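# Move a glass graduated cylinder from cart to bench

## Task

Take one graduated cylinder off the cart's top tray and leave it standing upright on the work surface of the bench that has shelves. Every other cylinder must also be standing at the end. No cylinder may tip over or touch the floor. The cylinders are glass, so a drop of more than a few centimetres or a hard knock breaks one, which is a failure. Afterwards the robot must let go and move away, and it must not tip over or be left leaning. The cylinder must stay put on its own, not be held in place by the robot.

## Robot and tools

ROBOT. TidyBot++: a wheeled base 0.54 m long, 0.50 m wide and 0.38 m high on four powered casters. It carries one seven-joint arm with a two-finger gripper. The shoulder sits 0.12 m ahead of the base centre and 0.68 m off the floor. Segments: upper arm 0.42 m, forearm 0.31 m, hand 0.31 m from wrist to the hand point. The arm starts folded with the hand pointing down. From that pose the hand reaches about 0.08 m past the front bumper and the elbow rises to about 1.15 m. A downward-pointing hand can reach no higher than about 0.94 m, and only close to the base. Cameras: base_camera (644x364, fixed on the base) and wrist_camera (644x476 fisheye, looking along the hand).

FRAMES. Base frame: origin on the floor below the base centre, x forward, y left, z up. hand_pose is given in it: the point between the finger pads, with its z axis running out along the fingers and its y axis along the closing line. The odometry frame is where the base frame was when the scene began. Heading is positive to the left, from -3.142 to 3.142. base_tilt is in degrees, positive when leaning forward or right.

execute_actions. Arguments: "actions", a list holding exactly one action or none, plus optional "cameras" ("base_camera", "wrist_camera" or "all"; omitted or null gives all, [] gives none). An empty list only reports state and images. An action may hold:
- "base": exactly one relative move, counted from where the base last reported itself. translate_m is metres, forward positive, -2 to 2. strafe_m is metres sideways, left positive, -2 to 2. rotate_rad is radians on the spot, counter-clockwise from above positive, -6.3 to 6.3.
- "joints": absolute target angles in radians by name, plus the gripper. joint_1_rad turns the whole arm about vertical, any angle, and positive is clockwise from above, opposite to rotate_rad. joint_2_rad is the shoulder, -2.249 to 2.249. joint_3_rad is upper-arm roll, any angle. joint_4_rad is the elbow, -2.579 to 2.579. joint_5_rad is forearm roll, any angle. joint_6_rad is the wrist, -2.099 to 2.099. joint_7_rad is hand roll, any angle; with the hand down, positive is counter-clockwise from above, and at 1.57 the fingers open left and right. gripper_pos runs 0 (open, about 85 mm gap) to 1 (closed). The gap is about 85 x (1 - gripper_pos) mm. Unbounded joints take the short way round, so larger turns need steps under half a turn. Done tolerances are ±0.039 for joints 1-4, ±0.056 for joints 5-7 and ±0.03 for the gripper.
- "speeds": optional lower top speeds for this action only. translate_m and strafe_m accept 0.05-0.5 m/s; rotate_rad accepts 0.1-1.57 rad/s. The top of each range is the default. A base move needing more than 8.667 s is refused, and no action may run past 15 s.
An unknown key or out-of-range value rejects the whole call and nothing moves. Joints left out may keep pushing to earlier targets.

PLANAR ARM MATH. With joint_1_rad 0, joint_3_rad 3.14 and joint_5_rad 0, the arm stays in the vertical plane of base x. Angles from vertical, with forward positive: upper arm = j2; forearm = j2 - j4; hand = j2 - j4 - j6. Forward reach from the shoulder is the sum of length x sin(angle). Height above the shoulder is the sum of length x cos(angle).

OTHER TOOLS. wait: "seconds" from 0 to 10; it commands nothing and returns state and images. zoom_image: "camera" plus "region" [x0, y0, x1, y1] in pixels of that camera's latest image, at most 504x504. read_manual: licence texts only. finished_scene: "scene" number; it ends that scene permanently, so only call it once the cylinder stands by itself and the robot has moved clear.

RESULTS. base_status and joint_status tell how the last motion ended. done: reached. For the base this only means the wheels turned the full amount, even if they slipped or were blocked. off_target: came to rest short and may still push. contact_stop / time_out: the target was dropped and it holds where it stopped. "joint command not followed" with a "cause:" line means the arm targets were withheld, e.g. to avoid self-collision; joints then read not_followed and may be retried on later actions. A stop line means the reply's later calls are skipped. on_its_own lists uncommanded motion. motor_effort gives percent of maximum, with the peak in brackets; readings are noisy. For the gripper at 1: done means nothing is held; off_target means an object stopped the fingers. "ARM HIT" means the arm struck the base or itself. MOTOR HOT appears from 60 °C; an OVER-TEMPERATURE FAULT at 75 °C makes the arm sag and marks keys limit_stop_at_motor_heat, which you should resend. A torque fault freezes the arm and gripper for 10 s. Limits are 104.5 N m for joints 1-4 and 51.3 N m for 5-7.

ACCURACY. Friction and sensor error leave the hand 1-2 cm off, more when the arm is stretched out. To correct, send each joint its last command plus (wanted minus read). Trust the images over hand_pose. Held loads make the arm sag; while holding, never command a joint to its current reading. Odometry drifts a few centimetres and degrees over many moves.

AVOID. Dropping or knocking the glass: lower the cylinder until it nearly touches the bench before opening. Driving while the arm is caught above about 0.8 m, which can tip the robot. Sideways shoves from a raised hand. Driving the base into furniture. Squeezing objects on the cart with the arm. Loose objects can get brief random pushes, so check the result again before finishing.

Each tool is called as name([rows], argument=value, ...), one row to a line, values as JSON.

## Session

execute_actions(actions=[])

Scene clock: 0.00 s.
base_odometry: x=+0.000 y=+0.000 heading=+0.000 (m, m, rad; odometry frame)
base_tilt: forward=-0.4 right=-0.1 (deg)
base_status: not commanded
joint_positions: joint_1_rad=-0.019 joint_2_rad=-0.321 joint_3_rad=+3.162 joint_4_rad=-2.537 joint_5_rad=-0.019 joint_6_rad=-0.874 joint_7_rad=+1.582 gripper_pos=+0.000
joint_status: not commanded
motor_effort: joint_1_rad=+0 joint_2_rad=-1 joint_3_rad=+0 joint_4_rad=+15 joint_5_rad=+0 joint_6_rad=+1 joint_7_rad=+0 (%)
hand_pose: x=+0.2536 y=+0.0066 z=+0.5812 quat_wxyz=(-0.011, +1.000, -0.001, +0.026) (m; base frame)
pictures: base_camera, wrist_camera
Images, in order (width x height): base_camera 644x364, wrist_camera 644x476.

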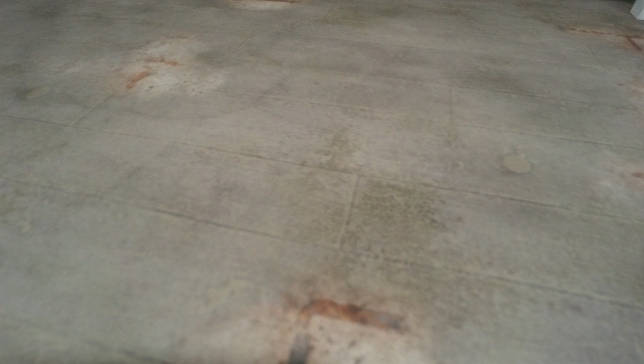

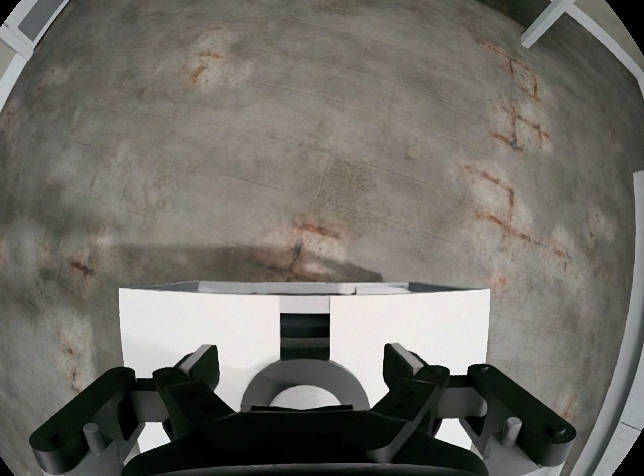

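Go straight into the grasp-height viewing pose.

execute_actions([
  {"joints":{"joint_6_rad":0.3,"joint_4_rad":-2.3}},
], cameras=["wrist_camera"])

execute_actions([
  {"base":{"rotate_rad":2.1}},
], cameras=["wrist_camera"])

execute_actions([
  {"base":{"rotate_rad":2.1}},
], cameras=["wrist_camera"])

Scene clock: 1.73 s.
base_odometry: x=+0.000 y=+0.000 heading=+0.000 (m, m, rad; odometry frame)
base_tilt: forward=-0.4 right=-0.1 (deg)
base_status: not commanded
joint_positions: joint_1_rad=-0.019 joint_2_rad=-0.321 joint_3_rad=+3.162 joint_4_rad=-2.305 joint_5_rad=-0.019 joint_6_rad=+0.299 joint_7_rad=+1.582 gripper_pos=+0.000
joint_status: all done
motor_effort: joint_1_rad=+0(0) joint_2_rad=-7(8) joint_3_rad=+0(0) joint_4_rad=+23(23) joint_5_rad=+1(0) joint_6_rad=+9(9) joint_7_rad=+0(0) (%)
hand_pose: x=+0.5836 y=-0.0021 z=+0.9196 quat_wxyz=(-0.003, +0.746, -0.007, +0.666) (m; base frame)
pictures: wrist_camera
Images, in order (width x height): wrist_camera 644x476.

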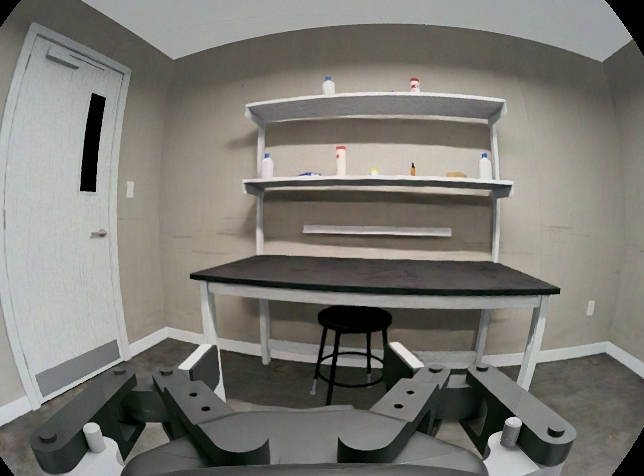

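Scene clock: 4.37 s.
base_odometry: x=+0.000 y=+0.000 heading=+2.099 (m, m, rad; odometry frame)
base_tilt: forward=-0.4 right=-0.1 (deg)
base_status: done
joint_positions: joint_1_rad=-0.019 joint_2_rad=-0.321 joint_3_rad=+3.162 joint_4_rad=-2.305 joint_5_rad=-0.019 joint_6_rad=+0.299 joint_7_rad=+1.582 gripper_pos=+0.000
joint_status: not commanded
motor_effort: joint_1_rad=+0(2) joint_2_rad=-8(9) joint_3_rad=+0(2) joint_4_rad=+23(23) joint_5_rad=+0(1) joint_6_rad=+10(9) joint_7_rad=+0(1) (%)
hand_pose: x=+0.5836 y=-0.0021 z=+0.9196 quat_wxyz=(-0.003, +0.746, -0.007, +0.666) (m; base frame)
pictures: wrist_camera
Images, in order (width x height): wrist_camera 644x476.

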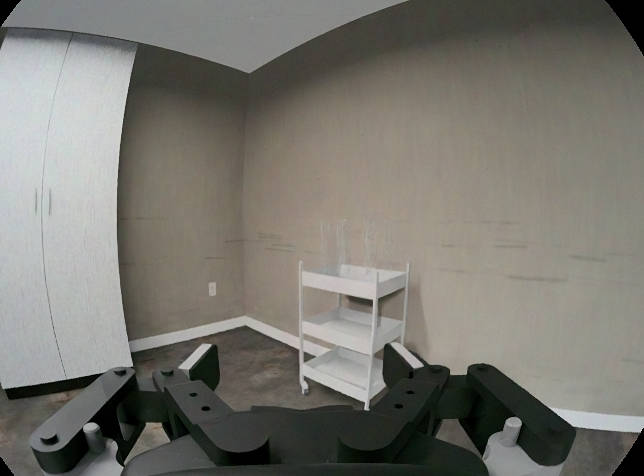

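Scene clock: 7.00 s.
base_odometry: x=+0.000 y=+0.000 heading=-2.085 (m, m, rad; odometry frame)
base_tilt: forward=-0.4 right=-0.1 (deg)
base_status: done
joint_positions: joint_1_rad=-0.019 joint_2_rad=-0.321 joint_3_rad=+3.162 joint_4_rad=-2.305 joint_5_rad=-0.019 joint_6_rad=+0.299 joint_7_rad=+1.582 gripper_pos=+0.000
joint_status: not commanded
motor_effort: joint_1_rad=+0(2) joint_2_rad=-7(9) joint_3_rad=+0(2) joint_4_rad=+23(23) joint_5_rad=+0(0) joint_6_rad=+9(9) joint_7_rad=+0(1) (%)
hand_pose: x=+0.5836 y=-0.0021 z=+0.9196 quat_wxyz=(-0.003, +0.746, -0.007, +0.666) (m; base frame)
pictures: wrist_camera
Images, in order (width x height): wrist_camera 644x476.

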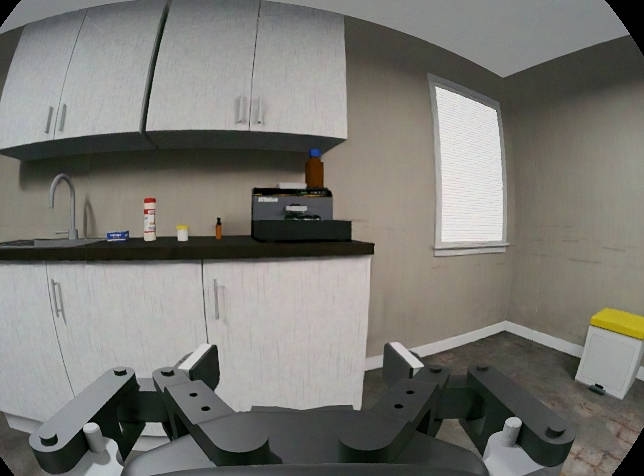

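execute_actions([
  {"base":{"rotate_rad":-2.23},"joints":{"joint_2_rad":0.28,"joint_4_rad":-2.05,"joint_6_rad":0.79,"gripper_pos":0.15}},
], cameras=[])

execute_actions([
  {"base":{"translate_m":0.45}},
], cameras=["wrist_camera"])

Scene clock: 10.07 s.
base_odometry: x=+0.000 y=+0.000 heading=+1.969 (m, m, rad; odometry frame)
base_tilt: forward=-0.4 right=-0.1 (deg)
base_status: done
joint_positions: joint_1_rad=-0.018 joint_2_rad=+0.290 joint_3_rad=+3.160 joint_4_rad=-2.061 joint_5_rad=-0.019 joint_6_rad=+0.765 joint_7_rad=+1.582 gripper_pos=+0.150
joint_status: all done
motor_effort: joint_1_rad=+0(4) joint_2_rad=-25(29) joint_3_rad=+0(3) joint_4_rad=+19(23) joint_5_rad=+0(1) joint_6_rad=+9(10) joint_7_rad=+0(0) (%)
hand_pose: x=+0.7742 y=-0.0016 z=+0.8595 quat_wxyz=(+0.005, +0.712, -0.004, +0.702) (m; base frame)
pictures: none
No camera images: the call's "cameras" was empty. Leave "cameras" out to get every camera's image.

Scene clock: 12.33 s.
base_odometry: x=-0.174 y=+0.415 heading=+1.969 (m, m, rad; odometry frame)
base_tilt: forward=-0.4 right=-0.1 (deg)
base_status: done
joint_positions: joint_1_rad=-0.018 joint_2_rad=+0.286 joint_3_rad=+3.160 joint_4_rad=-2.060 joint_5_rad=-0.019 joint_6_rad=+0.768 joint_7_rad=+1.582 gripper_pos=+0.150
joint_status: not commanded
motor_effort: joint_1_rad=+0(1) joint_2_rad=-25(28) joint_3_rad=+0(1) joint_4_rad=+19(21) joint_5_rad=+0(0) joint_6_rad=+9(10) joint_7_rad=+0(1) (%)
hand_pose: x=+0.7738 y=-0.0017 z=+0.8628 quat_wxyz=(+0.005, +0.710, -0.004, +0.704) (m; base frame)
pictures: wrist_camera
Images, in order (width x height): wrist_camera 644x476.

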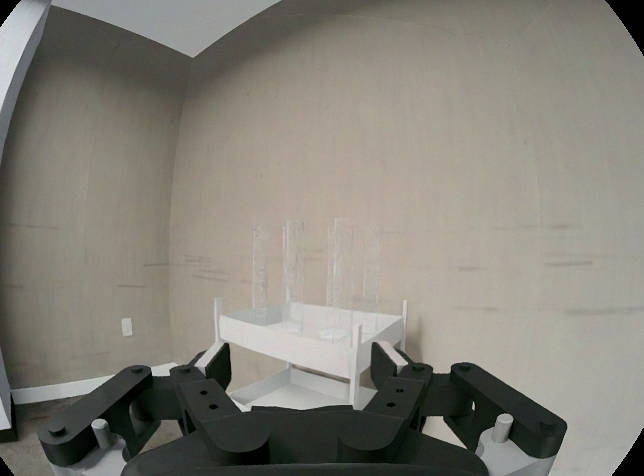

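execute_actions([
  {"base":{"translate_m":0.15},"speeds":{"translate_m":0.2}},
], cameras=["wrist_camera"])

zoom_image(camera="wrist_camera", region=[200,170,440,370])

Scene clock: 14.57 s.
base_odometry: x=-0.232 y=+0.554 heading=+1.968 (m, m, rad; odometry frame)
base_tilt: forward=-0.4 right=-0.1 (deg)
base_status: done
joint_positions: joint_1_rad=-0.018 joint_2_rad=+0.284 joint_3_rad=+3.160 joint_4_rad=-2.060 joint_5_rad=-0.019 joint_6_rad=+0.768 joint_7_rad=+1.582 gripper_pos=+0.150
joint_status: not commanded
motor_effort: joint_1_rad=+0(1) joint_2_rad=-25(27) joint_3_rad=-1(0) joint_4_rad=+19(20) joint_5_rad=+0(0) joint_6_rad=+10(9) joint_7_rad=-1(0) (%)
hand_pose: x=+0.7734 y=-0.0017 z=+0.8649 quat_wxyz=(+0.005, +0.709, -0.004, +0.705) (m; base frame)
pictures: wrist_camera
Images, in order (width x height): wrist_camera 644x476.

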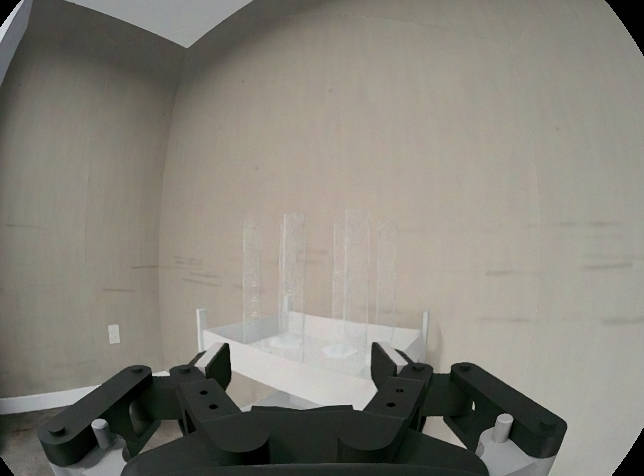

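Region (200, 170, 440, 370) of wrist_camera's 644x476 image, scaled by 2.100.

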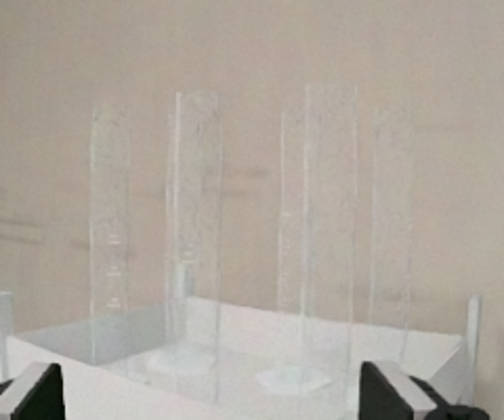

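execute_actions([
  {"base":{"strafe_m":-0.09},"speeds":{"strafe_m":0.15}},
], cameras=[])

execute_actions([
  {"base":{"translate_m":0.22},"speeds":{"translate_m":0.15}},
], cameras=["wrist_camera"])

zoom_image(camera="wrist_camera", region=[180,150,450,370])

Scene clock: 16.03 s.
base_odometry: x=-0.149 y=+0.589 heading=+1.968 (m, m, rad; odometry frame)
base_tilt: forward=-0.4 right=-0.1 (deg)
base_status: done
joint_positions: joint_1_rad=-0.018 joint_2_rad=+0.284 joint_3_rad=+3.160 joint_4_rad=-2.060 joint_5_rad=-0.019 joint_6_rad=+0.768 joint_7_rad=+1.582 gripper_pos=+0.150
joint_status: not commanded
motor_effort: joint_1_rad=+0(3) joint_2_rad=-25(26) joint_3_rad=+0(1) joint_4_rad=+19(20) joint_5_rad=+0(1) joint_6_rad=+9(9) joint_7_rad=+0(0) (%)
hand_pose: x=+0.7734 y=-0.0015 z=+0.8650 quat_wxyz=(+0.005, +0.709, -0.004, +0.706) (m; base frame)
pictures: none
No camera images: the call's "cameras" was empty. Leave "cameras" out to get every camera's image.

Scene clock: 18.17 s.
base_odometry: x=-0.234 y=+0.792 heading=+1.968 (m, m, rad; odometry frame)
base_tilt: forward=-0.4 right=-0.1 (deg)
base_status: done
joint_positions: joint_1_rad=-0.018 joint_2_rad=+0.282 joint_3_rad=+3.160 joint_4_rad=-2.059 joint_5_rad=-0.019 joint_6_rad=+0.769 joint_7_rad=+1.582 gripper_pos=+0.150
joint_status: not commanded
motor_effort: joint_1_rad=-1(0) joint_2_rad=-24(28) joint_3_rad=+0(1) joint_4_rad=+19(22) joint_5_rad=+0(0) joint_6_rad=+9(10) joint_7_rad=+0(0) (%)
hand_pose: x=+0.7731 y=-0.0015 z=+0.8666 quat_wxyz=(+0.005, +0.708, -0.004, +0.707) (m; base frame)
pictures: wrist_camera
Images, in order (width x height): wrist_camera 644x476.

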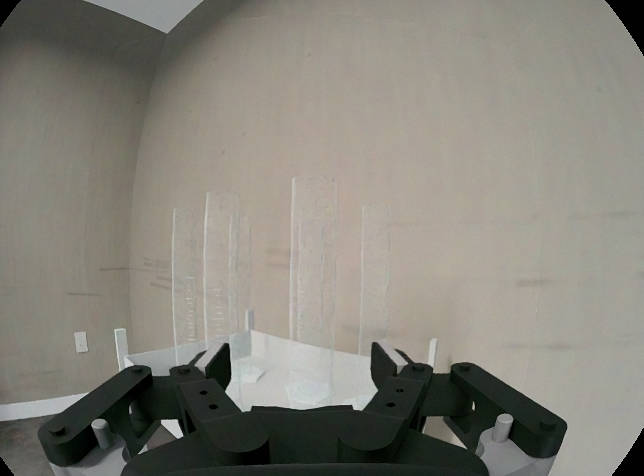

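Region (180, 150, 450, 370) of wrist_camera's 644x476 image, scaled by 1.867; it fills the top 411 rows of this view, and the rest is white.

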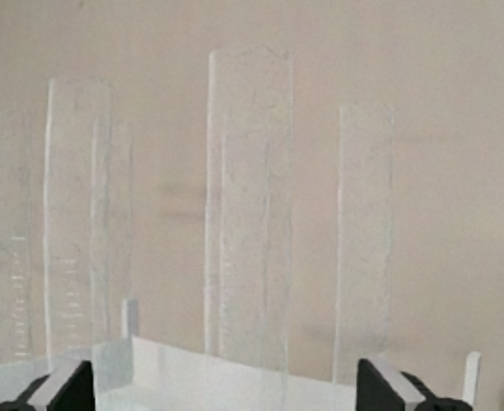

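execute_actions([
  {"base":{"strafe_m":-0.012},"speeds":{"strafe_m":0.05}},
], cameras=[])

execute_actions([
  {"base":{"translate_m":0.11},"speeds":{"translate_m":0.08}},
], cameras=["wrist_camera"])

zoom_image(camera="wrist_camera", region=[180,100,450,370])

Scene clock: 19.07 s.
base_odometry: x=-0.223 y=+0.797 heading=+1.968 (m, m, rad; odometry frame)
base_tilt: forward=-0.4 right=-0.1 (deg)
base_status: done
joint_positions: joint_1_rad=-0.018 joint_2_rad=+0.282 joint_3_rad=+3.160 joint_4_rad=-2.059 joint_5_rad=-0.019 joint_6_rad=+0.769 joint_7_rad=+1.582 gripper_pos=+0.150
joint_status: not commanded
motor_effort: joint_1_rad=+0(3) joint_2_rad=-24(26) joint_3_rad=+0(3) joint_4_rad=+19(20) joint_5_rad=+0(0) joint_6_rad=+9(9) joint_7_rad=-1(0) (%)
hand_pose: x=+0.7731 y=-0.0014 z=+0.8666 quat_wxyz=(+0.005, +0.708, -0.004, +0.707) (m; base frame)
pictures: none
No camera images: the call's "cameras" was empty. Leave "cameras" out to get every camera's image.

Scene clock: 20.97 s.
base_odometry: x=-0.266 y=+0.898 heading=+1.968 (m, m, rad; odometry frame)
base_tilt: forward=-0.4 right=-0.1 (deg)
base_status: done
joint_positions: joint_1_rad=-0.018 joint_2_rad=+0.281 joint_3_rad=+3.160 joint_4_rad=-2.059 joint_5_rad=-0.019 joint_6_rad=+0.769 joint_7_rad=+1.582 gripper_pos=+0.150
joint_status: not commanded
motor_effort: joint_1_rad=+0(2) joint_2_rad=-25(27) joint_3_rad=+0(2) joint_4_rad=+19(21) joint_5_rad=+0(0) joint_6_rad=+9(10) joint_7_rad=+0(1) (%)
hand_pose: x=+0.7730 y=-0.0014 z=+0.8671 quat_wxyz=(+0.005, +0.707, -0.004, +0.707) (m; base frame)
pictures: wrist_camera
Images, in order (width x height): wrist_camera 644x476.

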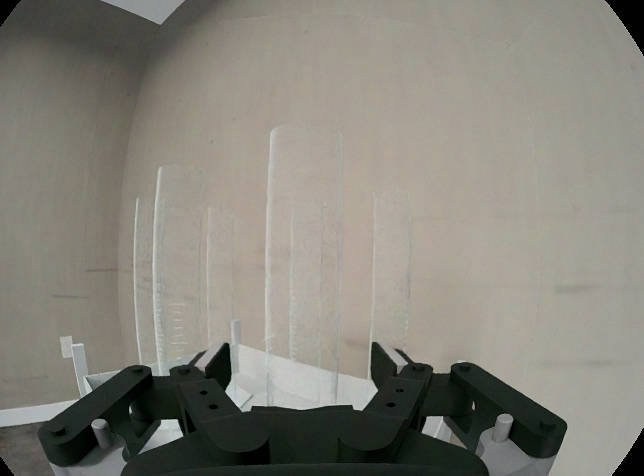

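Region (180, 100, 450, 370) of wrist_camera's 644x476 image, scaled by 1.867.

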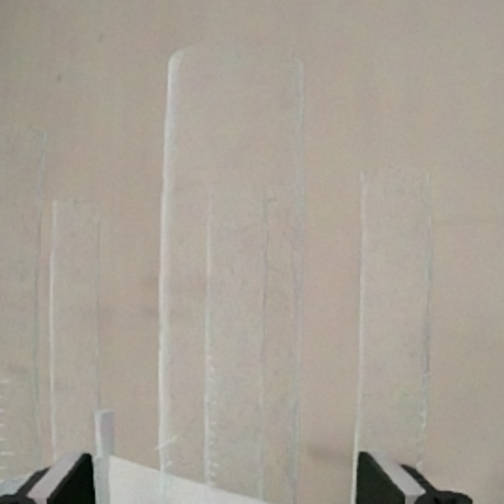

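Width ~73, as before at 0.032 to go.

execute_actions([
  {"base":{"translate_m":0.036},"speeds":{"translate_m":0.05}},
], cameras=["wrist_camera"])

execute_actions([
  {"joints":{"gripper_pos":1.0}},
], cameras=["wrist_camera"])

Scene clock: 22.30 s.
base_odometry: x=-0.279 y=+0.932 heading=+1.967 (m, m, rad; odometry frame)
base_tilt: forward=-0.4 right=-0.1 (deg)
base_status: done
joint_positions: joint_1_rad=-0.018 joint_2_rad=+0.281 joint_3_rad=+3.160 joint_4_rad=-2.059 joint_5_rad=-0.019 joint_6_rad=+0.769 joint_7_rad=+1.582 gripper_pos=+0.150
joint_status: not commanded
motor_effort: joint_1_rad=+0(2) joint_2_rad=-24(27) joint_3_rad=-1(1) joint_4_rad=+19(21) joint_5_rad=+0(0) joint_6_rad=+10(10) joint_7_rad=+0(0) (%)
hand_pose: x=+0.7729 y=-0.0014 z=+0.8674 quat_wxyz=(+0.005, +0.707, -0.004, +0.707) (m; base frame)
pictures: wrist_camera
Images, in order (width x height): wrist_camera 644x476.

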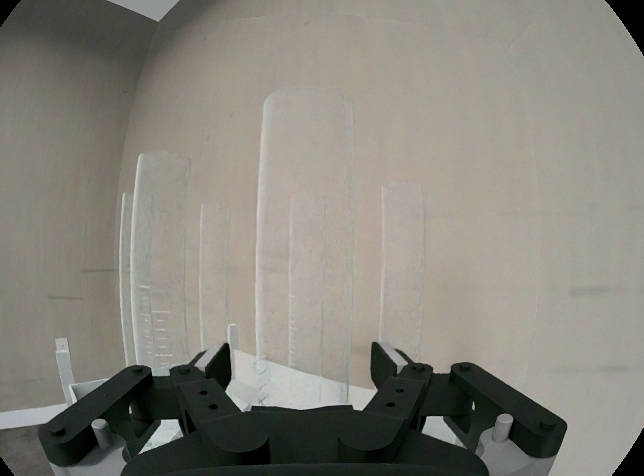

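Scene clock: 23.33 s.
base_odometry: x=-0.279 y=+0.932 heading=+1.967 (m, m, rad; odometry frame)
base_tilt: forward=-0.4 right=-0.1 (deg)
base_status: not commanded
joint_positions: joint_1_rad=-0.018 joint_2_rad=+0.281 joint_3_rad=+3.160 joint_4_rad=-2.059 joint_5_rad=-0.019 joint_6_rad=+0.769 joint_7_rad=+1.582 gripper_pos=+0.548
joint_status: gripper_pos off_target (ended at +0.548, target +1.000)
motor_effort: joint_1_rad=+0(1) joint_2_rad=-24(25) joint_3_rad=+0(0) joint_4_rad=+19(19) joint_5_rad=+0(0) joint_6_rad=+9(10) joint_7_rad=+0(0) (%)
hand_pose: x=+0.7729 y=-0.0014 z=+0.8674 quat_wxyz=(+0.005, +0.707, -0.004, +0.707) (m; base frame)
pictures: wrist_camera
Images, in order (width x height): wrist_camera 644x476.

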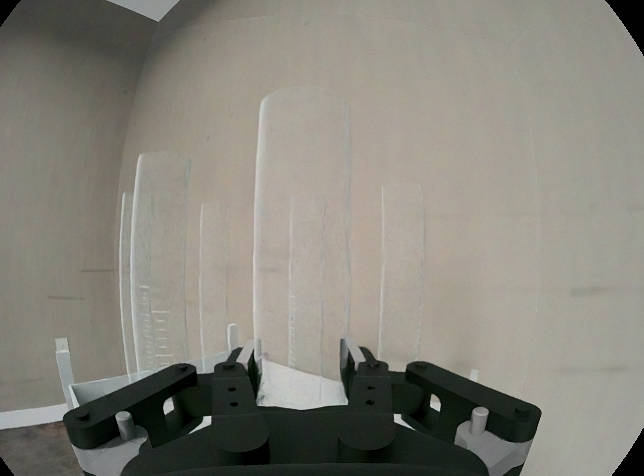

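execute_actions([
  {"joints":{"joint_2_rad":0.2,"joint_4_rad":-1.93,"joint_6_rad":0.55}},
], cameras=[])

execute_actions([
  {"joints":{"joint_2_rad":0.114,"joint_4_rad":-1.777,"joint_6_rad":0.31}},
], cameras=[])

execute_actions([
  {"joints":{"joint_2_rad":0.08,"joint_4_rad":-1.55,"joint_6_rad":0.07}},
], cameras=[])

execute_actions([
  {"joints":{"joint_2_rad":0.06,"joint_4_rad":-1.32,"joint_6_rad":-0.17}},
], cameras=["wrist_camera"])

execute_actions([
  {"base":{"translate_m":-0.7},"speeds":{"translate_m":0.3},"joints":{"joint_2_rad":0.10,"joint_4_rad":-1.1,"joint_6_rad":-0.37}},
], cameras=[])

execute_actions([
  {"base":{"rotate_rad":-1.95},"speeds":{"rotate_rad":0.6}},
])

Scene clock: 24.77 s.
base_odometry: x=-0.279 y=+0.932 heading=+1.967 (m, m, rad; odometry frame)
base_tilt: forward=-0.4 right=-0.1 (deg)
base_status: not commanded
joint_positions: joint_1_rad=-0.018 joint_2_rad=+0.218 joint_3_rad=+3.160 joint_4_rad=-1.956 joint_5_rad=-0.019 joint_6_rad=+0.560 joint_7_rad=+1.582 gripper_pos=+0.548
joint_status: all done
motor_effort: joint_1_rad=+0(0) joint_2_rad=-27(29) joint_3_rad=+0(0) joint_4_rad=+23(24) joint_5_rad=+0(1) joint_6_rad=+11(12) joint_7_rad=-1(0) (%)
hand_pose: x=+0.7800 y=-0.0007 z=+0.9006 quat_wxyz=(+0.003, +0.722, -0.004, +0.692) (m; base frame)
pictures: none
No camera images: the call's "cameras" was empty. Leave "cameras" out to get every camera's image.

Scene clock: 25.90 s.
base_odometry: x=-0.279 y=+0.932 heading=+1.967 (m, m, rad; odometry frame)
base_tilt: forward=-0.4 right=-0.1 (deg)
base_status: not commanded
joint_positions: joint_1_rad=-0.018 joint_2_rad=+0.126 joint_3_rad=+3.160 joint_4_rad=-1.800 joint_5_rad=-0.019 joint_6_rad=+0.323 joint_7_rad=+1.582 gripper_pos=+0.548
joint_status: all done
motor_effort: joint_1_rad=+0(0) joint_2_rad=-25(29) joint_3_rad=-1(0) joint_4_rad=+26(26) joint_5_rad=+0(0) joint_6_rad=+11(12) joint_7_rad=+0(0) (%)
hand_pose: x=+0.7779 y=+0.0002 z=+0.9798 quat_wxyz=(+0.000, +0.718, -0.004, +0.696) (m; base frame)
pictures: none
No camera images: the call's "cameras" was empty. Leave "cameras" out to get every camera's image.

Scene clock: 27.13 s.
base_odometry: x=-0.279 y=+0.932 heading=+1.967 (m, m, rad; odometry frame)
base_tilt: forward=-0.4 right=-0.1 (deg)
base_status: not commanded
joint_positions: joint_1_rad=-0.018 joint_2_rad=+0.097 joint_3_rad=+3.160 joint_4_rad=-1.575 joint_5_rad=-0.019 joint_6_rad=+0.083 joint_7_rad=+1.582 gripper_pos=+0.548
joint_status: all done
motor_effort: joint_1_rad=-1(0) joint_2_rad=-25(26) joint_3_rad=-1(1) joint_4_rad=+27(28) joint_5_rad=+0(0) joint_6_rad=+11(11) joint_7_rad=+0(1) (%)
hand_pose: x=+0.7839 y=+0.0016 z=+1.0628 quat_wxyz=(-0.002, +0.714, -0.003, +0.700) (m; base frame)
pictures: none
No camera images: the call's "cameras" was empty. Leave "cameras" out to get every camera's image.

Scene clock: 28.40 s.
base_odometry: x=-0.279 y=+0.932 heading=+1.967 (m, m, rad; odometry frame)
base_tilt: forward=-0.4 right=-0.1 (deg)
base_status: not commanded
joint_positions: joint_1_rad=-0.018 joint_2_rad=+0.077 joint_3_rad=+3.160 joint_4_rad=-1.346 joint_5_rad=-0.019 joint_6_rad=-0.157 joint_7_rad=+1.582 gripper_pos=+0.548
joint_status: all done
motor_effort: joint_1_rad=+0(0) joint_2_rad=-24(26) joint_3_rad=+0(1) joint_4_rad=+26(28) joint_5_rad=+0(0) joint_6_rad=+11(11) joint_7_rad=+0(0) (%)
hand_pose: x=+0.7735 y=+0.0029 z=+1.1451 quat_wxyz=(-0.003, +0.710, -0.001, +0.704) (m; base frame)
pictures: wrist_camera
Images, in order (width x height): wrist_camera 644x476.

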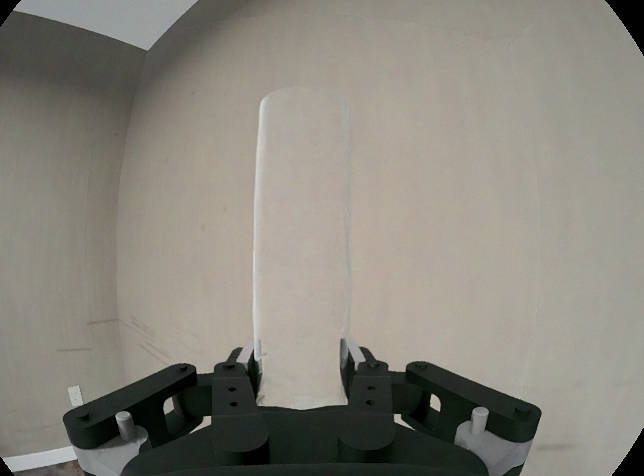

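Scene clock: 31.87 s.
base_odometry: x=-0.009 y=+0.286 heading=+1.967 (m, m, rad; odometry frame)
base_tilt: forward=-0.4 right=-0.1 (deg)
base_status: done
joint_positions: joint_1_rad=-0.018 joint_2_rad=+0.106 joint_3_rad=+3.160 joint_4_rad=-1.125 joint_5_rad=-0.019 joint_6_rad=-0.361 joint_7_rad=+1.582 gripper_pos=+0.548
joint_status: all done
motor_effort: joint_1_rad=-1(2) joint_2_rad=-25(28) joint_3_rad=-1(1) joint_4_rad=+26(28) joint_5_rad=+0(1) joint_6_rad=+11(12) joint_7_rad=+0(1) (%)
hand_pose: x=+0.7714 y=+0.0044 z=+1.1986 quat_wxyz=(-0.004, +0.714, +0.000, +0.700) (m; base frame)
pictures: none
No camera images: the call's "cameras" was empty. Leave "cameras" out to get every camera's image.

Scene clock: 35.83 s.
base_odometry: x=-0.009 y=+0.286 heading=+0.018 (m, m, rad; odometry frame)
base_tilt: forward=-0.4 right=-0.1 (deg)
base_status: done
joint_positions: joint_1_rad=-0.017 joint_2_rad=+0.106 joint_3_rad=+3.162 joint_4_rad=-1.125 joint_5_rad=-0.019 joint_6_rad=-0.361 joint_7_rad=+1.582 gripper_pos=+0.548
joint_status: not commanded
motor_effort: joint_1_rad=+0(4) joint_2_rad=-24(26) joint_3_rad=+1(3) joint_4_rad=+25(26) joint_5_rad=+0(1) joint_6_rad=+11(11) joint_7_rad=+0(0) (%)
hand_pose: x=+0.7715 y=+0.0020 z=+1.1984 quat_wxyz=(-0.003, +0.715, -0.001, +0.700) (m; base frame)
pictures: base_camera, wrist_camera
Images, in order (width x height): base_camera 644x364, wrist_camera 644x476.

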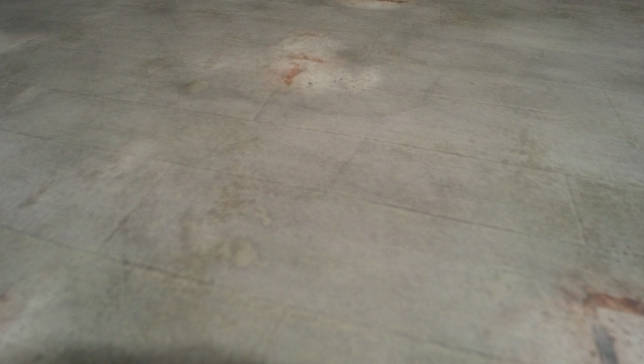

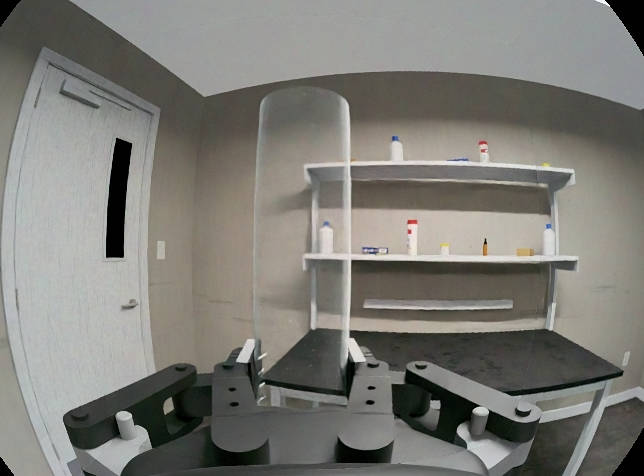

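execute_actions([
  {"base":{"strafe_m":-0.15},"speeds":{"strafe_m":0.2}},
], cameras=[])

execute_actions([
  {"base":{"translate_m":0.45},"speeds":{"translate_m":0.2}},
])

Scene clock: 37.50 s.
base_odometry: x=-0.006 y=+0.136 heading=+0.017 (m, m, rad; odometry frame)
base_tilt: forward=-0.4 right=-0.1 (deg)
base_status: done
joint_positions: joint_1_rad=-0.017 joint_2_rad=+0.106 joint_3_rad=+3.162 joint_4_rad=-1.125 joint_5_rad=-0.019 joint_6_rad=-0.361 joint_7_rad=+1.582 gripper_pos=+0.548
joint_status: not commanded
motor_effort: joint_1_rad=+0(3) joint_2_rad=-24(26) joint_3_rad=+0(2) joint_4_rad=+25(27) joint_5_rad=+0(0) joint_6_rad=+11(12) joint_7_rad=-1(0) (%)
hand_pose: x=+0.7715 y=+0.0023 z=+1.1984 quat_wxyz=(-0.003, +0.715, -0.001, +0.700) (m; base frame)
pictures: none
No camera images: the call's "cameras" was empty. Leave "cameras" out to get every camera's image.

Scene clock: 40.50 s.
base_odometry: x=+0.444 y=+0.143 heading=+0.016 (m, m, rad; odometry frame)
base_tilt: forward=-0.4 right=-0.1 (deg)
base_status: done
joint_positions: joint_1_rad=-0.017 joint_2_rad=+0.114 joint_3_rad=+3.162 joint_4_rad=-1.124 joint_5_rad=-0.019 joint_6_rad=-0.362 joint_7_rad=+1.582 gripper_pos=+0.548
joint_status: not commanded
motor_effort: joint_1_rad=+0(2) joint_2_rad=-24(28) joint_3_rad=+0(2) joint_4_rad=+25(27) joint_5_rad=+1(0) joint_6_rad=+11(12) joint_7_rad=-1(0) (%)
hand_pose: x=+0.7753 y=+0.0023 z=+1.1934 quat_wxyz=(-0.003, +0.717, -0.001, +0.697) (m; base frame)
pictures: base_camera, wrist_camera
Images, in order (width x height): base_camera 644x364, wrist_camera 644x476.

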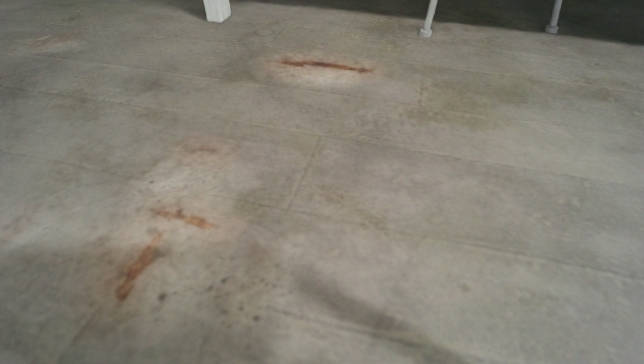

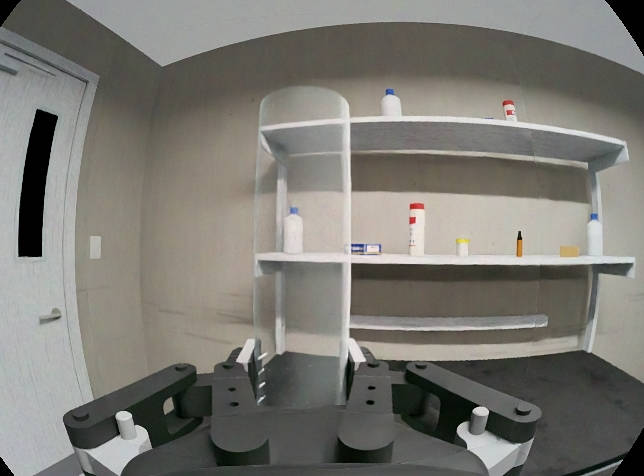

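execute_actions([
  {"base":{"rotate_rad":-0.13},"speeds":{"rotate_rad":0.3}},
], cameras=[])

execute_actions([
  {"base":{"translate_m":0.35},"speeds":{"translate_m":0.15}},
])

Scene clock: 41.77 s.
base_odometry: x=+0.444 y=+0.143 heading=-0.114 (m, m, rad; odometry frame)
base_tilt: forward=-0.4 right=-0.1 (deg)
base_status: done
joint_positions: joint_1_rad=-0.017 joint_2_rad=+0.114 joint_3_rad=+3.162 joint_4_rad=-1.124 joint_5_rad=-0.019 joint_6_rad=-0.362 joint_7_rad=+1.582 gripper_pos=+0.548
joint_status: not commanded
motor_effort: joint_1_rad=+0(3) joint_2_rad=-25(26) joint_3_rad=-1(2) joint_4_rad=+26(27) joint_5_rad=+0(1) joint_6_rad=+11(11) joint_7_rad=+0(0) (%)
hand_pose: x=+0.7752 y=+0.0026 z=+1.1933 quat_wxyz=(-0.003, +0.717, -0.001, +0.697) (m; base frame)
pictures: none
No camera images: the call's "cameras" was empty. Leave "cameras" out to get every camera's image.

Scene clock: 44.77 s.
base_odometry: x=+0.792 y=+0.103 heading=-0.115 (m, m, rad; odometry frame)
base_tilt: forward=-0.4 right=-0.2 (deg)
base_status: done
joint_positions: joint_1_rad=-0.017 joint_2_rad=+0.115 joint_3_rad=+3.162 joint_4_rad=-1.124 joint_5_rad=-0.019 joint_6_rad=-0.363 joint_7_rad=+1.582 gripper_pos=+0.548
joint_status: not commanded
motor_effort: joint_1_rad=+0(1) joint_2_rad=-24(28) joint_3_rad=+0(1) joint_4_rad=+26(28) joint_5_rad=+0(0) joint_6_rad=+11(12) joint_7_rad=-1(0) (%)
hand_pose: x=+0.7760 y=+0.0026 z=+1.1922 quat_wxyz=(-0.003, +0.718, -0.001, +0.696) (m; base frame)
pictures: base_camera, wrist_camera
Images, in order (width x height): base_camera 644x364, wrist_camera 644x476.

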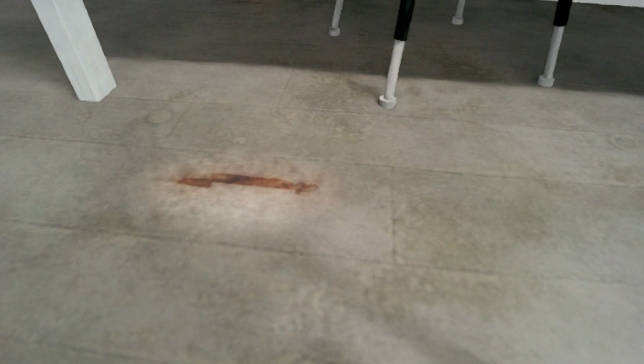

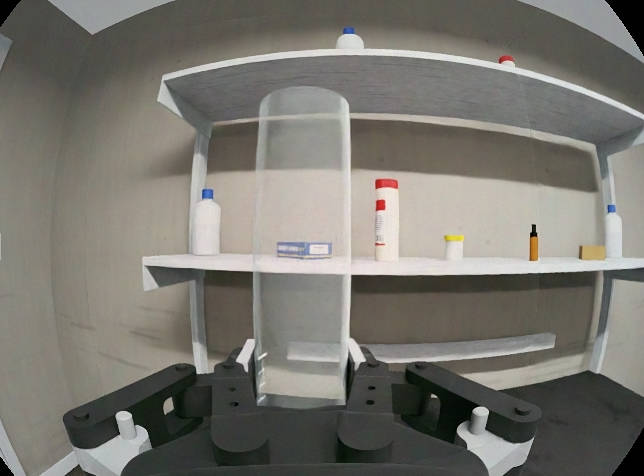

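execute_actions([
  {"base":{"translate_m":0.12},"speeds":{"translate_m":0.08}},
], cameras=[])

execute_actions([
  {"joints":{"joint_2_rad":0.10,"joint_4_rad":-1.25,"joint_6_rad":-0.185}},
], cameras=[])

execute_actions([
  {"joints":{"joint_4_rad":-1.33,"joint_6_rad":-0.10}},
])

Scene clock: 47.10 s.
base_odometry: x=+0.911 y=+0.089 heading=-0.116 (m, m, rad; odometry frame)
base_tilt: forward=-0.4 right=-0.1 (deg)
base_status: done
joint_positions: joint_1_rad=-0.017 joint_2_rad=+0.114 joint_3_rad=+3.162 joint_4_rad=-1.124 joint_5_rad=-0.019 joint_6_rad=-0.364 joint_7_rad=+1.582 gripper_pos=+0.548
joint_status: not commanded
motor_effort: joint_1_rad=+0(2) joint_2_rad=-25(28) joint_3_rad=+0(1) joint_4_rad=+26(27) joint_5_rad=+0(0) joint_6_rad=+11(12) joint_7_rad=-1(0) (%)
hand_pose: x=+0.7756 y=+0.0026 z=+1.1927 quat_wxyz=(-0.003, +0.718, -0.001, +0.696) (m; base frame)
pictures: none
No camera images: the call's "cameras" was empty. Leave "cameras" out to get every camera's image.

Scene clock: 48.17 s.
base_odometry: x=+0.911 y=+0.089 heading=-0.116 (m, m, rad; odometry frame)
base_tilt: forward=-0.4 right=-0.1 (deg)
base_status: not commanded
joint_positions: joint_1_rad=-0.017 joint_2_rad=+0.114 joint_3_rad=+3.162 joint_4_rad=-1.251 joint_5_rad=-0.019 joint_6_rad=-0.223 joint_7_rad=+1.582 gripper_pos=+0.548
joint_status: all done
motor_effort: joint_1_rad=-1(0) joint_2_rad=-25(27) joint_3_rad=+0(0) joint_4_rad=+26(28) joint_5_rad=+0(0) joint_6_rad=+11(12) joint_7_rad=+0(0) (%)
hand_pose: x=+0.7862 y=+0.0017 z=+1.1586 quat_wxyz=(-0.002, +0.713, -0.002, +0.701) (m; base frame)
pictures: none
No camera images: the call's "cameras" was empty. Leave "cameras" out to get every camera's image.

Scene clock: 49.03 s.
base_odometry: x=+0.911 y=+0.089 heading=-0.116 (m, m, rad; odometry frame)
base_tilt: forward=-0.4 right=-0.1 (deg)
base_status: not commanded
joint_positions: joint_1_rad=-0.017 joint_2_rad=+0.115 joint_3_rad=+3.162 joint_4_rad=-1.330 joint_5_rad=-0.019 joint_6_rad=-0.138 joint_7_rad=+1.582 gripper_pos=+0.548
joint_status: all done
motor_effort: joint_1_rad=+0(0) joint_2_rad=-26(27) joint_3_rad=+0(1) joint_4_rad=+27(28) joint_5_rad=+0(0) joint_6_rad=+11(13) joint_7_rad=-1(0) (%)
hand_pose: x=+0.7906 y=+0.0011 z=+1.1353 quat_wxyz=(-0.002, +0.712, -0.002, +0.703) (m; base frame)
pictures: base_camera, wrist_camera
Images, in order (width x height): base_camera 644x364, wrist_camera 644x476.

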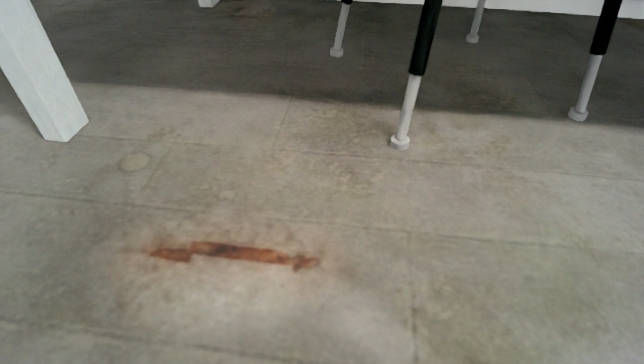

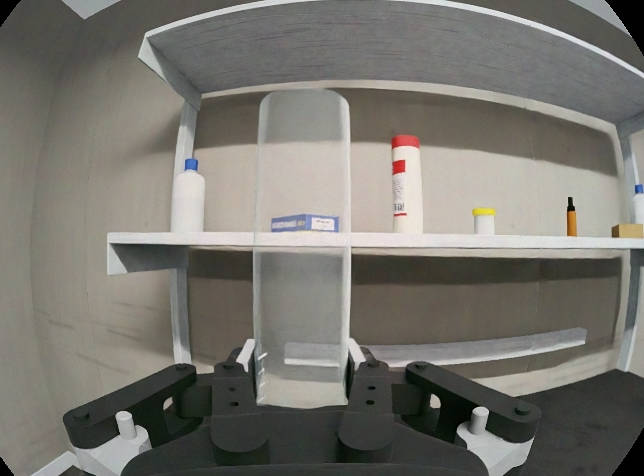

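execute_actions([
  {"base":{"translate_m":0.05},"speeds":{"translate_m":0.05}},
], cameras=[])

execute_actions([
  {"joints":{"joint_4_rad":-1.40,"joint_6_rad":-0.03}},
], cameras=[])

execute_actions([
  {"joints":{"joint_4_rad":-1.47,"joint_6_rad":0.045}},
], cameras=["wrist_camera"])

Scene clock: 50.97 s.
base_odometry: x=+0.961 y=+0.083 heading=-0.117 (m, m, rad; odometry frame)
base_tilt: forward=-0.4 right=-0.1 (deg)
base_status: done
joint_positions: joint_1_rad=-0.017 joint_2_rad=+0.114 joint_3_rad=+3.162 joint_4_rad=-1.330 joint_5_rad=-0.019 joint_6_rad=-0.137 joint_7_rad=+1.582 gripper_pos=+0.548
joint_status: not commanded
motor_effort: joint_1_rad=-1(1) joint_2_rad=-26(29) joint_3_rad=+0(2) joint_4_rad=+27(28) joint_5_rad=+0(0) joint_6_rad=+11(11) joint_7_rad=-1(0) (%)
hand_pose: x=+0.7903 y=+0.0011 z=+1.1361 quat_wxyz=(-0.002, +0.711, -0.002, +0.703) (m; base frame)
pictures: none
No camera images: the call's "cameras" was empty. Leave "cameras" out to get every camera's image.

Scene clock: 51.80 s.
base_odometry: x=+0.961 y=+0.083 heading=-0.117 (m, m, rad; odometry frame)
base_tilt: forward=-0.4 right=-0.1 (deg)
base_status: not commanded
joint_positions: joint_1_rad=-0.017 joint_2_rad=+0.115 joint_3_rad=+3.162 joint_4_rad=-1.400 joint_5_rad=-0.019 joint_6_rad=-0.068 joint_7_rad=+1.582 gripper_pos=+0.548
joint_status: all done
motor_effort: joint_1_rad=+0(0) joint_2_rad=-26(27) joint_3_rad=-1(1) joint_4_rad=+27(28) joint_5_rad=+0(0) joint_6_rad=+12(13) joint_7_rad=+0(0) (%)
hand_pose: x=+0.7925 y=+0.0006 z=+1.1136 quat_wxyz=(-0.001, +0.711, -0.003, +0.703) (m; base frame)
pictures: none
No camera images: the call's "cameras" was empty. Leave "cameras" out to get every camera's image.

Scene clock: 52.63 s.
base_odometry: x=+0.961 y=+0.083 heading=-0.117 (m, m, rad; odometry frame)
base_tilt: forward=-0.4 right=-0.1 (deg)
base_status: not commanded
joint_positions: joint_1_rad=-0.017 joint_2_rad=+0.115 joint_3_rad=+3.162 joint_4_rad=-1.470 joint_5_rad=-0.019 joint_6_rad=+0.007 joint_7_rad=+1.582 gripper_pos=+0.548
joint_status: all done
motor_effort: joint_1_rad=+0(0) joint_2_rad=-26(27) joint_3_rad=+0(0) joint_4_rad=+27(29) joint_5_rad=+0(0) joint_6_rad=+11(13) joint_7_rad=+0(0) (%)
hand_pose: x=+0.7930 y=+0.0001 z=+1.0931 quat_wxyz=(-0.001, +0.710, -0.003, +0.705) (m; base frame)
pictures: wrist_camera
Images, in order (width x height): wrist_camera 644x476.

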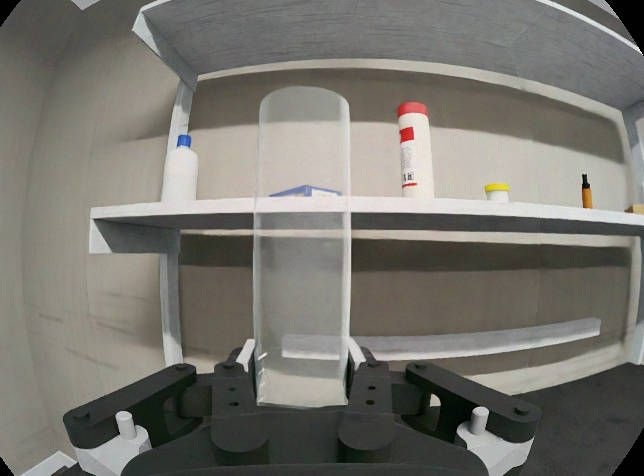

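Free still. Each 0.07 step ≈ 2 cm.

execute_actions([
  {"joints":{"joint_4_rad":-1.54,"joint_6_rad":0.115}},
], cameras=[])

execute_actions([
  {"joints":{"joint_4_rad":-1.61,"joint_6_rad":0.185}},
], cameras=["wrist_camera"])

Scene clock: 53.63 s.
base_odometry: x=+0.961 y=+0.083 heading=-0.117 (m, m, rad; odometry frame)
base_tilt: forward=-0.4 right=-0.1 (deg)
base_status: not commanded
joint_positions: joint_1_rad=-0.017 joint_2_rad=+0.115 joint_3_rad=+3.162 joint_4_rad=-1.540 joint_5_rad=-0.019 joint_6_rad=+0.077 joint_7_rad=+1.582 gripper_pos=+0.548
joint_status: all done
motor_effort: joint_1_rad=+0(0) joint_2_rad=-26(27) joint_3_rad=-1(1) joint_4_rad=+27(28) joint_5_rad=+0(0) joint_6_rad=+12(12) joint_7_rad=+0(0) (%)
hand_pose: x=+0.7920 y=-0.0003 z=+1.0709 quat_wxyz=(+0.000, +0.710, -0.004, +0.704) (m; base frame)
pictures: none
No camera images: the call's "cameras" was empty. Leave "cameras" out to get every camera's image.

Scene clock: 54.47 s.
base_odometry: x=+0.961 y=+0.083 heading=-0.117 (m, m, rad; odometry frame)
base_tilt: forward=-0.4 right=-0.1 (deg)
base_status: not commanded
joint_positions: joint_1_rad=-0.017 joint_2_rad=+0.115 joint_3_rad=+3.162 joint_4_rad=-1.610 joint_5_rad=-0.019 joint_6_rad=+0.147 joint_7_rad=+1.582 gripper_pos=+0.548
joint_status: all done
motor_effort: joint_1_rad=+0(0) joint_2_rad=-26(27) joint_3_rad=+0(1) joint_4_rad=+27(28) joint_5_rad=+0(0) joint_6_rad=+11(11) joint_7_rad=-1(0) (%)
hand_pose: x=+0.7893 y=-0.0008 z=+1.0490 quat_wxyz=(+0.000, +0.710, -0.004, +0.704) (m; base frame)
pictures: wrist_camera
Images, in order (width x height): wrist_camera 644x476.

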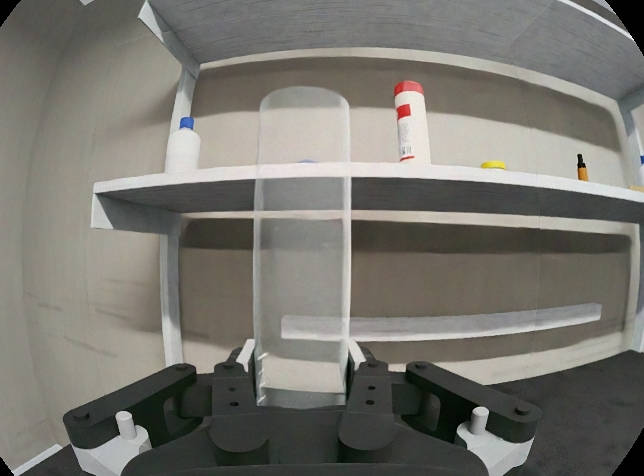

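execute_actions([
  {"joints":{"joint_4_rad":-1.68,"joint_6_rad":0.255}},
], cameras=[])

execute_actions([
  {"joints":{"joint_4_rad":-1.75,"joint_6_rad":0.325}},
], cameras=["wrist_camera"])

Scene clock: 55.43 s.
base_odometry: x=+0.961 y=+0.083 heading=-0.117 (m, m, rad; odometry frame)
base_tilt: forward=-0.4 right=-0.2 (deg)
base_status: not commanded
joint_positions: joint_1_rad=-0.017 joint_2_rad=+0.115 joint_3_rad=+3.162 joint_4_rad=-1.680 joint_5_rad=-0.019 joint_6_rad=+0.217 joint_7_rad=+1.582 gripper_pos=+0.548
joint_status: all done
motor_effort: joint_1_rad=+0(0) joint_2_rad=-25(27) joint_3_rad=+0(0) joint_4_rad=+26(28) joint_5_rad=+0(0) joint_6_rad=+11(11) joint_7_rad=+0(0) (%)
hand_pose: x=+0.7852 y=-0.0012 z=+1.0274 quat_wxyz=(+0.001, +0.710, -0.005, +0.704) (m; base frame)
pictures: none
No camera images: the call's "cameras" was empty. Leave "cameras" out to get every camera's image.

Scene clock: 56.27 s.
base_odometry: x=+0.961 y=+0.083 heading=-0.117 (m, m, rad; odometry frame)
base_tilt: forward=-0.4 right=-0.1 (deg)
base_status: not commanded
joint_positions: joint_1_rad=-0.017 joint_2_rad=+0.115 joint_3_rad=+3.162 joint_4_rad=-1.750 joint_5_rad=-0.019 joint_6_rad=+0.287 joint_7_rad=+1.582 gripper_pos=+0.548
joint_status: all done
motor_effort: joint_1_rad=+0(0) joint_2_rad=-25(26) joint_3_rad=+0(1) joint_4_rad=+26(27) joint_5_rad=+0(0) joint_6_rad=+11(12) joint_7_rad=+0(0) (%)
hand_pose: x=+0.7796 y=-0.0017 z=+1.0062 quat_wxyz=(+0.001, +0.710, -0.005, +0.704) (m; base frame)
pictures: wrist_camera
Images, in order (width x height): wrist_camera 644x476.

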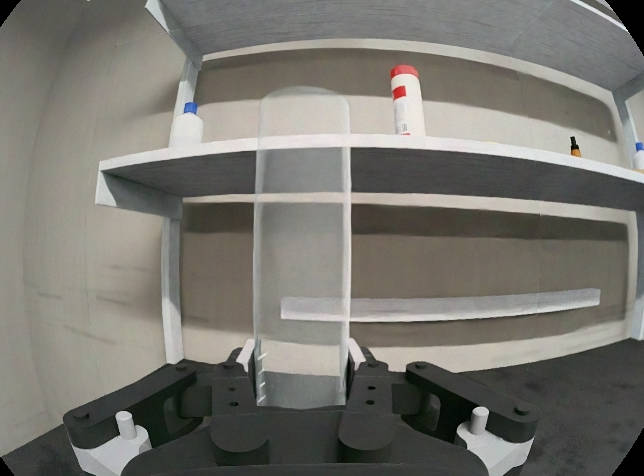

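execute_actions([
  {"joints":{"joint_4_rad":-1.80,"joint_6_rad":0.375}},
], cameras=[])

execute_actions([
  {"joints":{"joint_4_rad":-1.85,"joint_6_rad":0.425}},
], cameras=["wrist_camera"])

Scene clock: 57.27 s.
base_odometry: x=+0.961 y=+0.083 heading=-0.117 (m, m, rad; odometry frame)
base_tilt: forward=-0.4 right=-0.1 (deg)
base_status: not commanded
joint_positions: joint_1_rad=-0.017 joint_2_rad=+0.115 joint_3_rad=+3.162 joint_4_rad=-1.799 joint_5_rad=-0.019 joint_6_rad=+0.337 joint_7_rad=+1.582 gripper_pos=+0.548
joint_status: all done
motor_effort: joint_1_rad=+0(0) joint_2_rad=-25(26) joint_3_rad=+0(0) joint_4_rad=+26(27) joint_5_rad=+0(0) joint_6_rad=+11(12) joint_7_rad=+0(0) (%)
hand_pose: x=+0.7748 y=-0.0020 z=+0.9923 quat_wxyz=(+0.002, +0.709, -0.005, +0.705) (m; base frame)
pictures: none
No camera images: the call's "cameras" was empty. Leave "cameras" out to get every camera's image.

Scene clock: 58.03 s.
base_odometry: x=+0.961 y=+0.083 heading=-0.117 (m, m, rad; odometry frame)
base_tilt: forward=-0.4 right=-0.2 (deg)
base_status: not commanded
joint_positions: joint_1_rad=-0.017 joint_2_rad=+0.115 joint_3_rad=+3.162 joint_4_rad=-1.849 joint_5_rad=-0.019 joint_6_rad=+0.387 joint_7_rad=+1.582 gripper_pos=+0.548
joint_status: all done
motor_effort: joint_1_rad=+0(0) joint_2_rad=-25(26) joint_3_rad=+1(0) joint_4_rad=+25(27) joint_5_rad=+0(0) joint_6_rad=+11(12) joint_7_rad=+0(1) (%)
hand_pose: x=+0.7691 y=-0.0023 z=+0.9777 quat_wxyz=(+0.002, +0.709, -0.005, +0.705) (m; base frame)
pictures: wrist_camera
Images, in order (width x height): wrist_camera 644x476.

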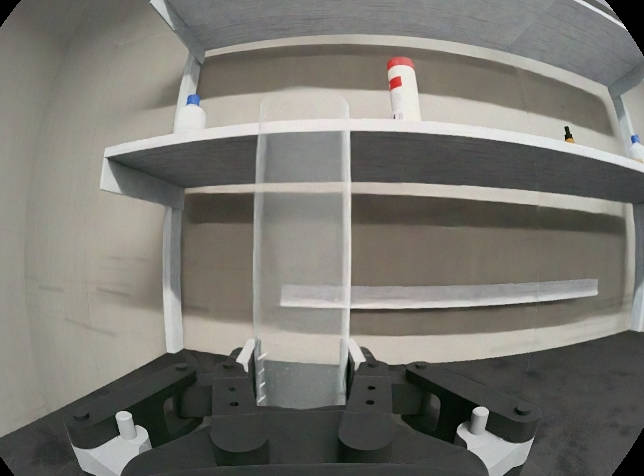

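execute_actions([
  {"joints":{"joint_2_rad":0.14,"joint_6_rad":0.455}},
], cameras=[])

execute_actions([
  {"joints":{"joint_2_rad":0.18,"joint_6_rad":0.495}},
], cameras=["wrist_camera"])

Scene clock: 59.77 s.
base_odometry: x=+0.961 y=+0.083 heading=-0.117 (m, m, rad; odometry frame)
base_tilt: forward=-0.4 right=-0.1 (deg)
base_status: not commanded
joint_positions: joint_1_rad=-0.017 joint_2_rad=+0.145 joint_3_rad=+3.162 joint_4_rad=-1.849 joint_5_rad=-0.019 joint_6_rad=+0.419 joint_7_rad=+1.582 gripper_pos=+0.548
joint_status: all done
motor_effort: joint_1_rad=+0(0) joint_2_rad=-26(27) joint_3_rad=+0(0) joint_4_rad=+25(26) joint_5_rad=+0(0) joint_6_rad=+11(12) joint_7_rad=+0(1) (%)
hand_pose: x=+0.7780 y=-0.0023 z=+0.9675 quat_wxyz=(+0.003, +0.709, -0.005, +0.705) (m; base frame)
pictures: none
No camera images: the call's "cameras" was empty. Leave "cameras" out to get every camera's image.

Scene clock: 60.47 s.
base_odometry: x=+0.961 y=+0.083 heading=-0.117 (m, m, rad; odometry frame)
base_tilt: forward=-0.4 right=-0.1 (deg)
base_status: not commanded
joint_positions: joint_1_rad=-0.017 joint_2_rad=+0.169 joint_3_rad=+3.162 joint_4_rad=-1.849 joint_5_rad=-0.019 joint_6_rad=+0.471 joint_7_rad=+1.582 gripper_pos=+0.548
joint_status: all done
motor_effort: joint_1_rad=+0(1) joint_2_rad=-24(26) joint_3_rad=+0(1) joint_4_rad=+23(25) joint_5_rad=+0(0) joint_6_rad=+10(12) joint_7_rad=+0(0) (%)
hand_pose: x=+0.7847 y=-0.0024 z=+0.9680 quat_wxyz=(+0.003, +0.699, -0.005, +0.715) (m; base frame)
pictures: wrist_camera
Images, in order (width x height): wrist_camera 644x476.

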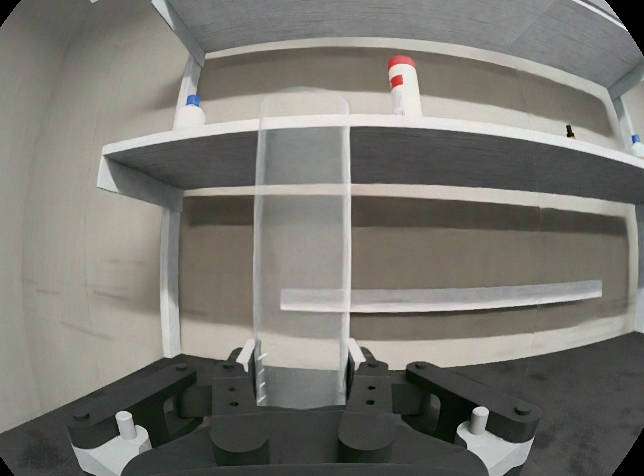

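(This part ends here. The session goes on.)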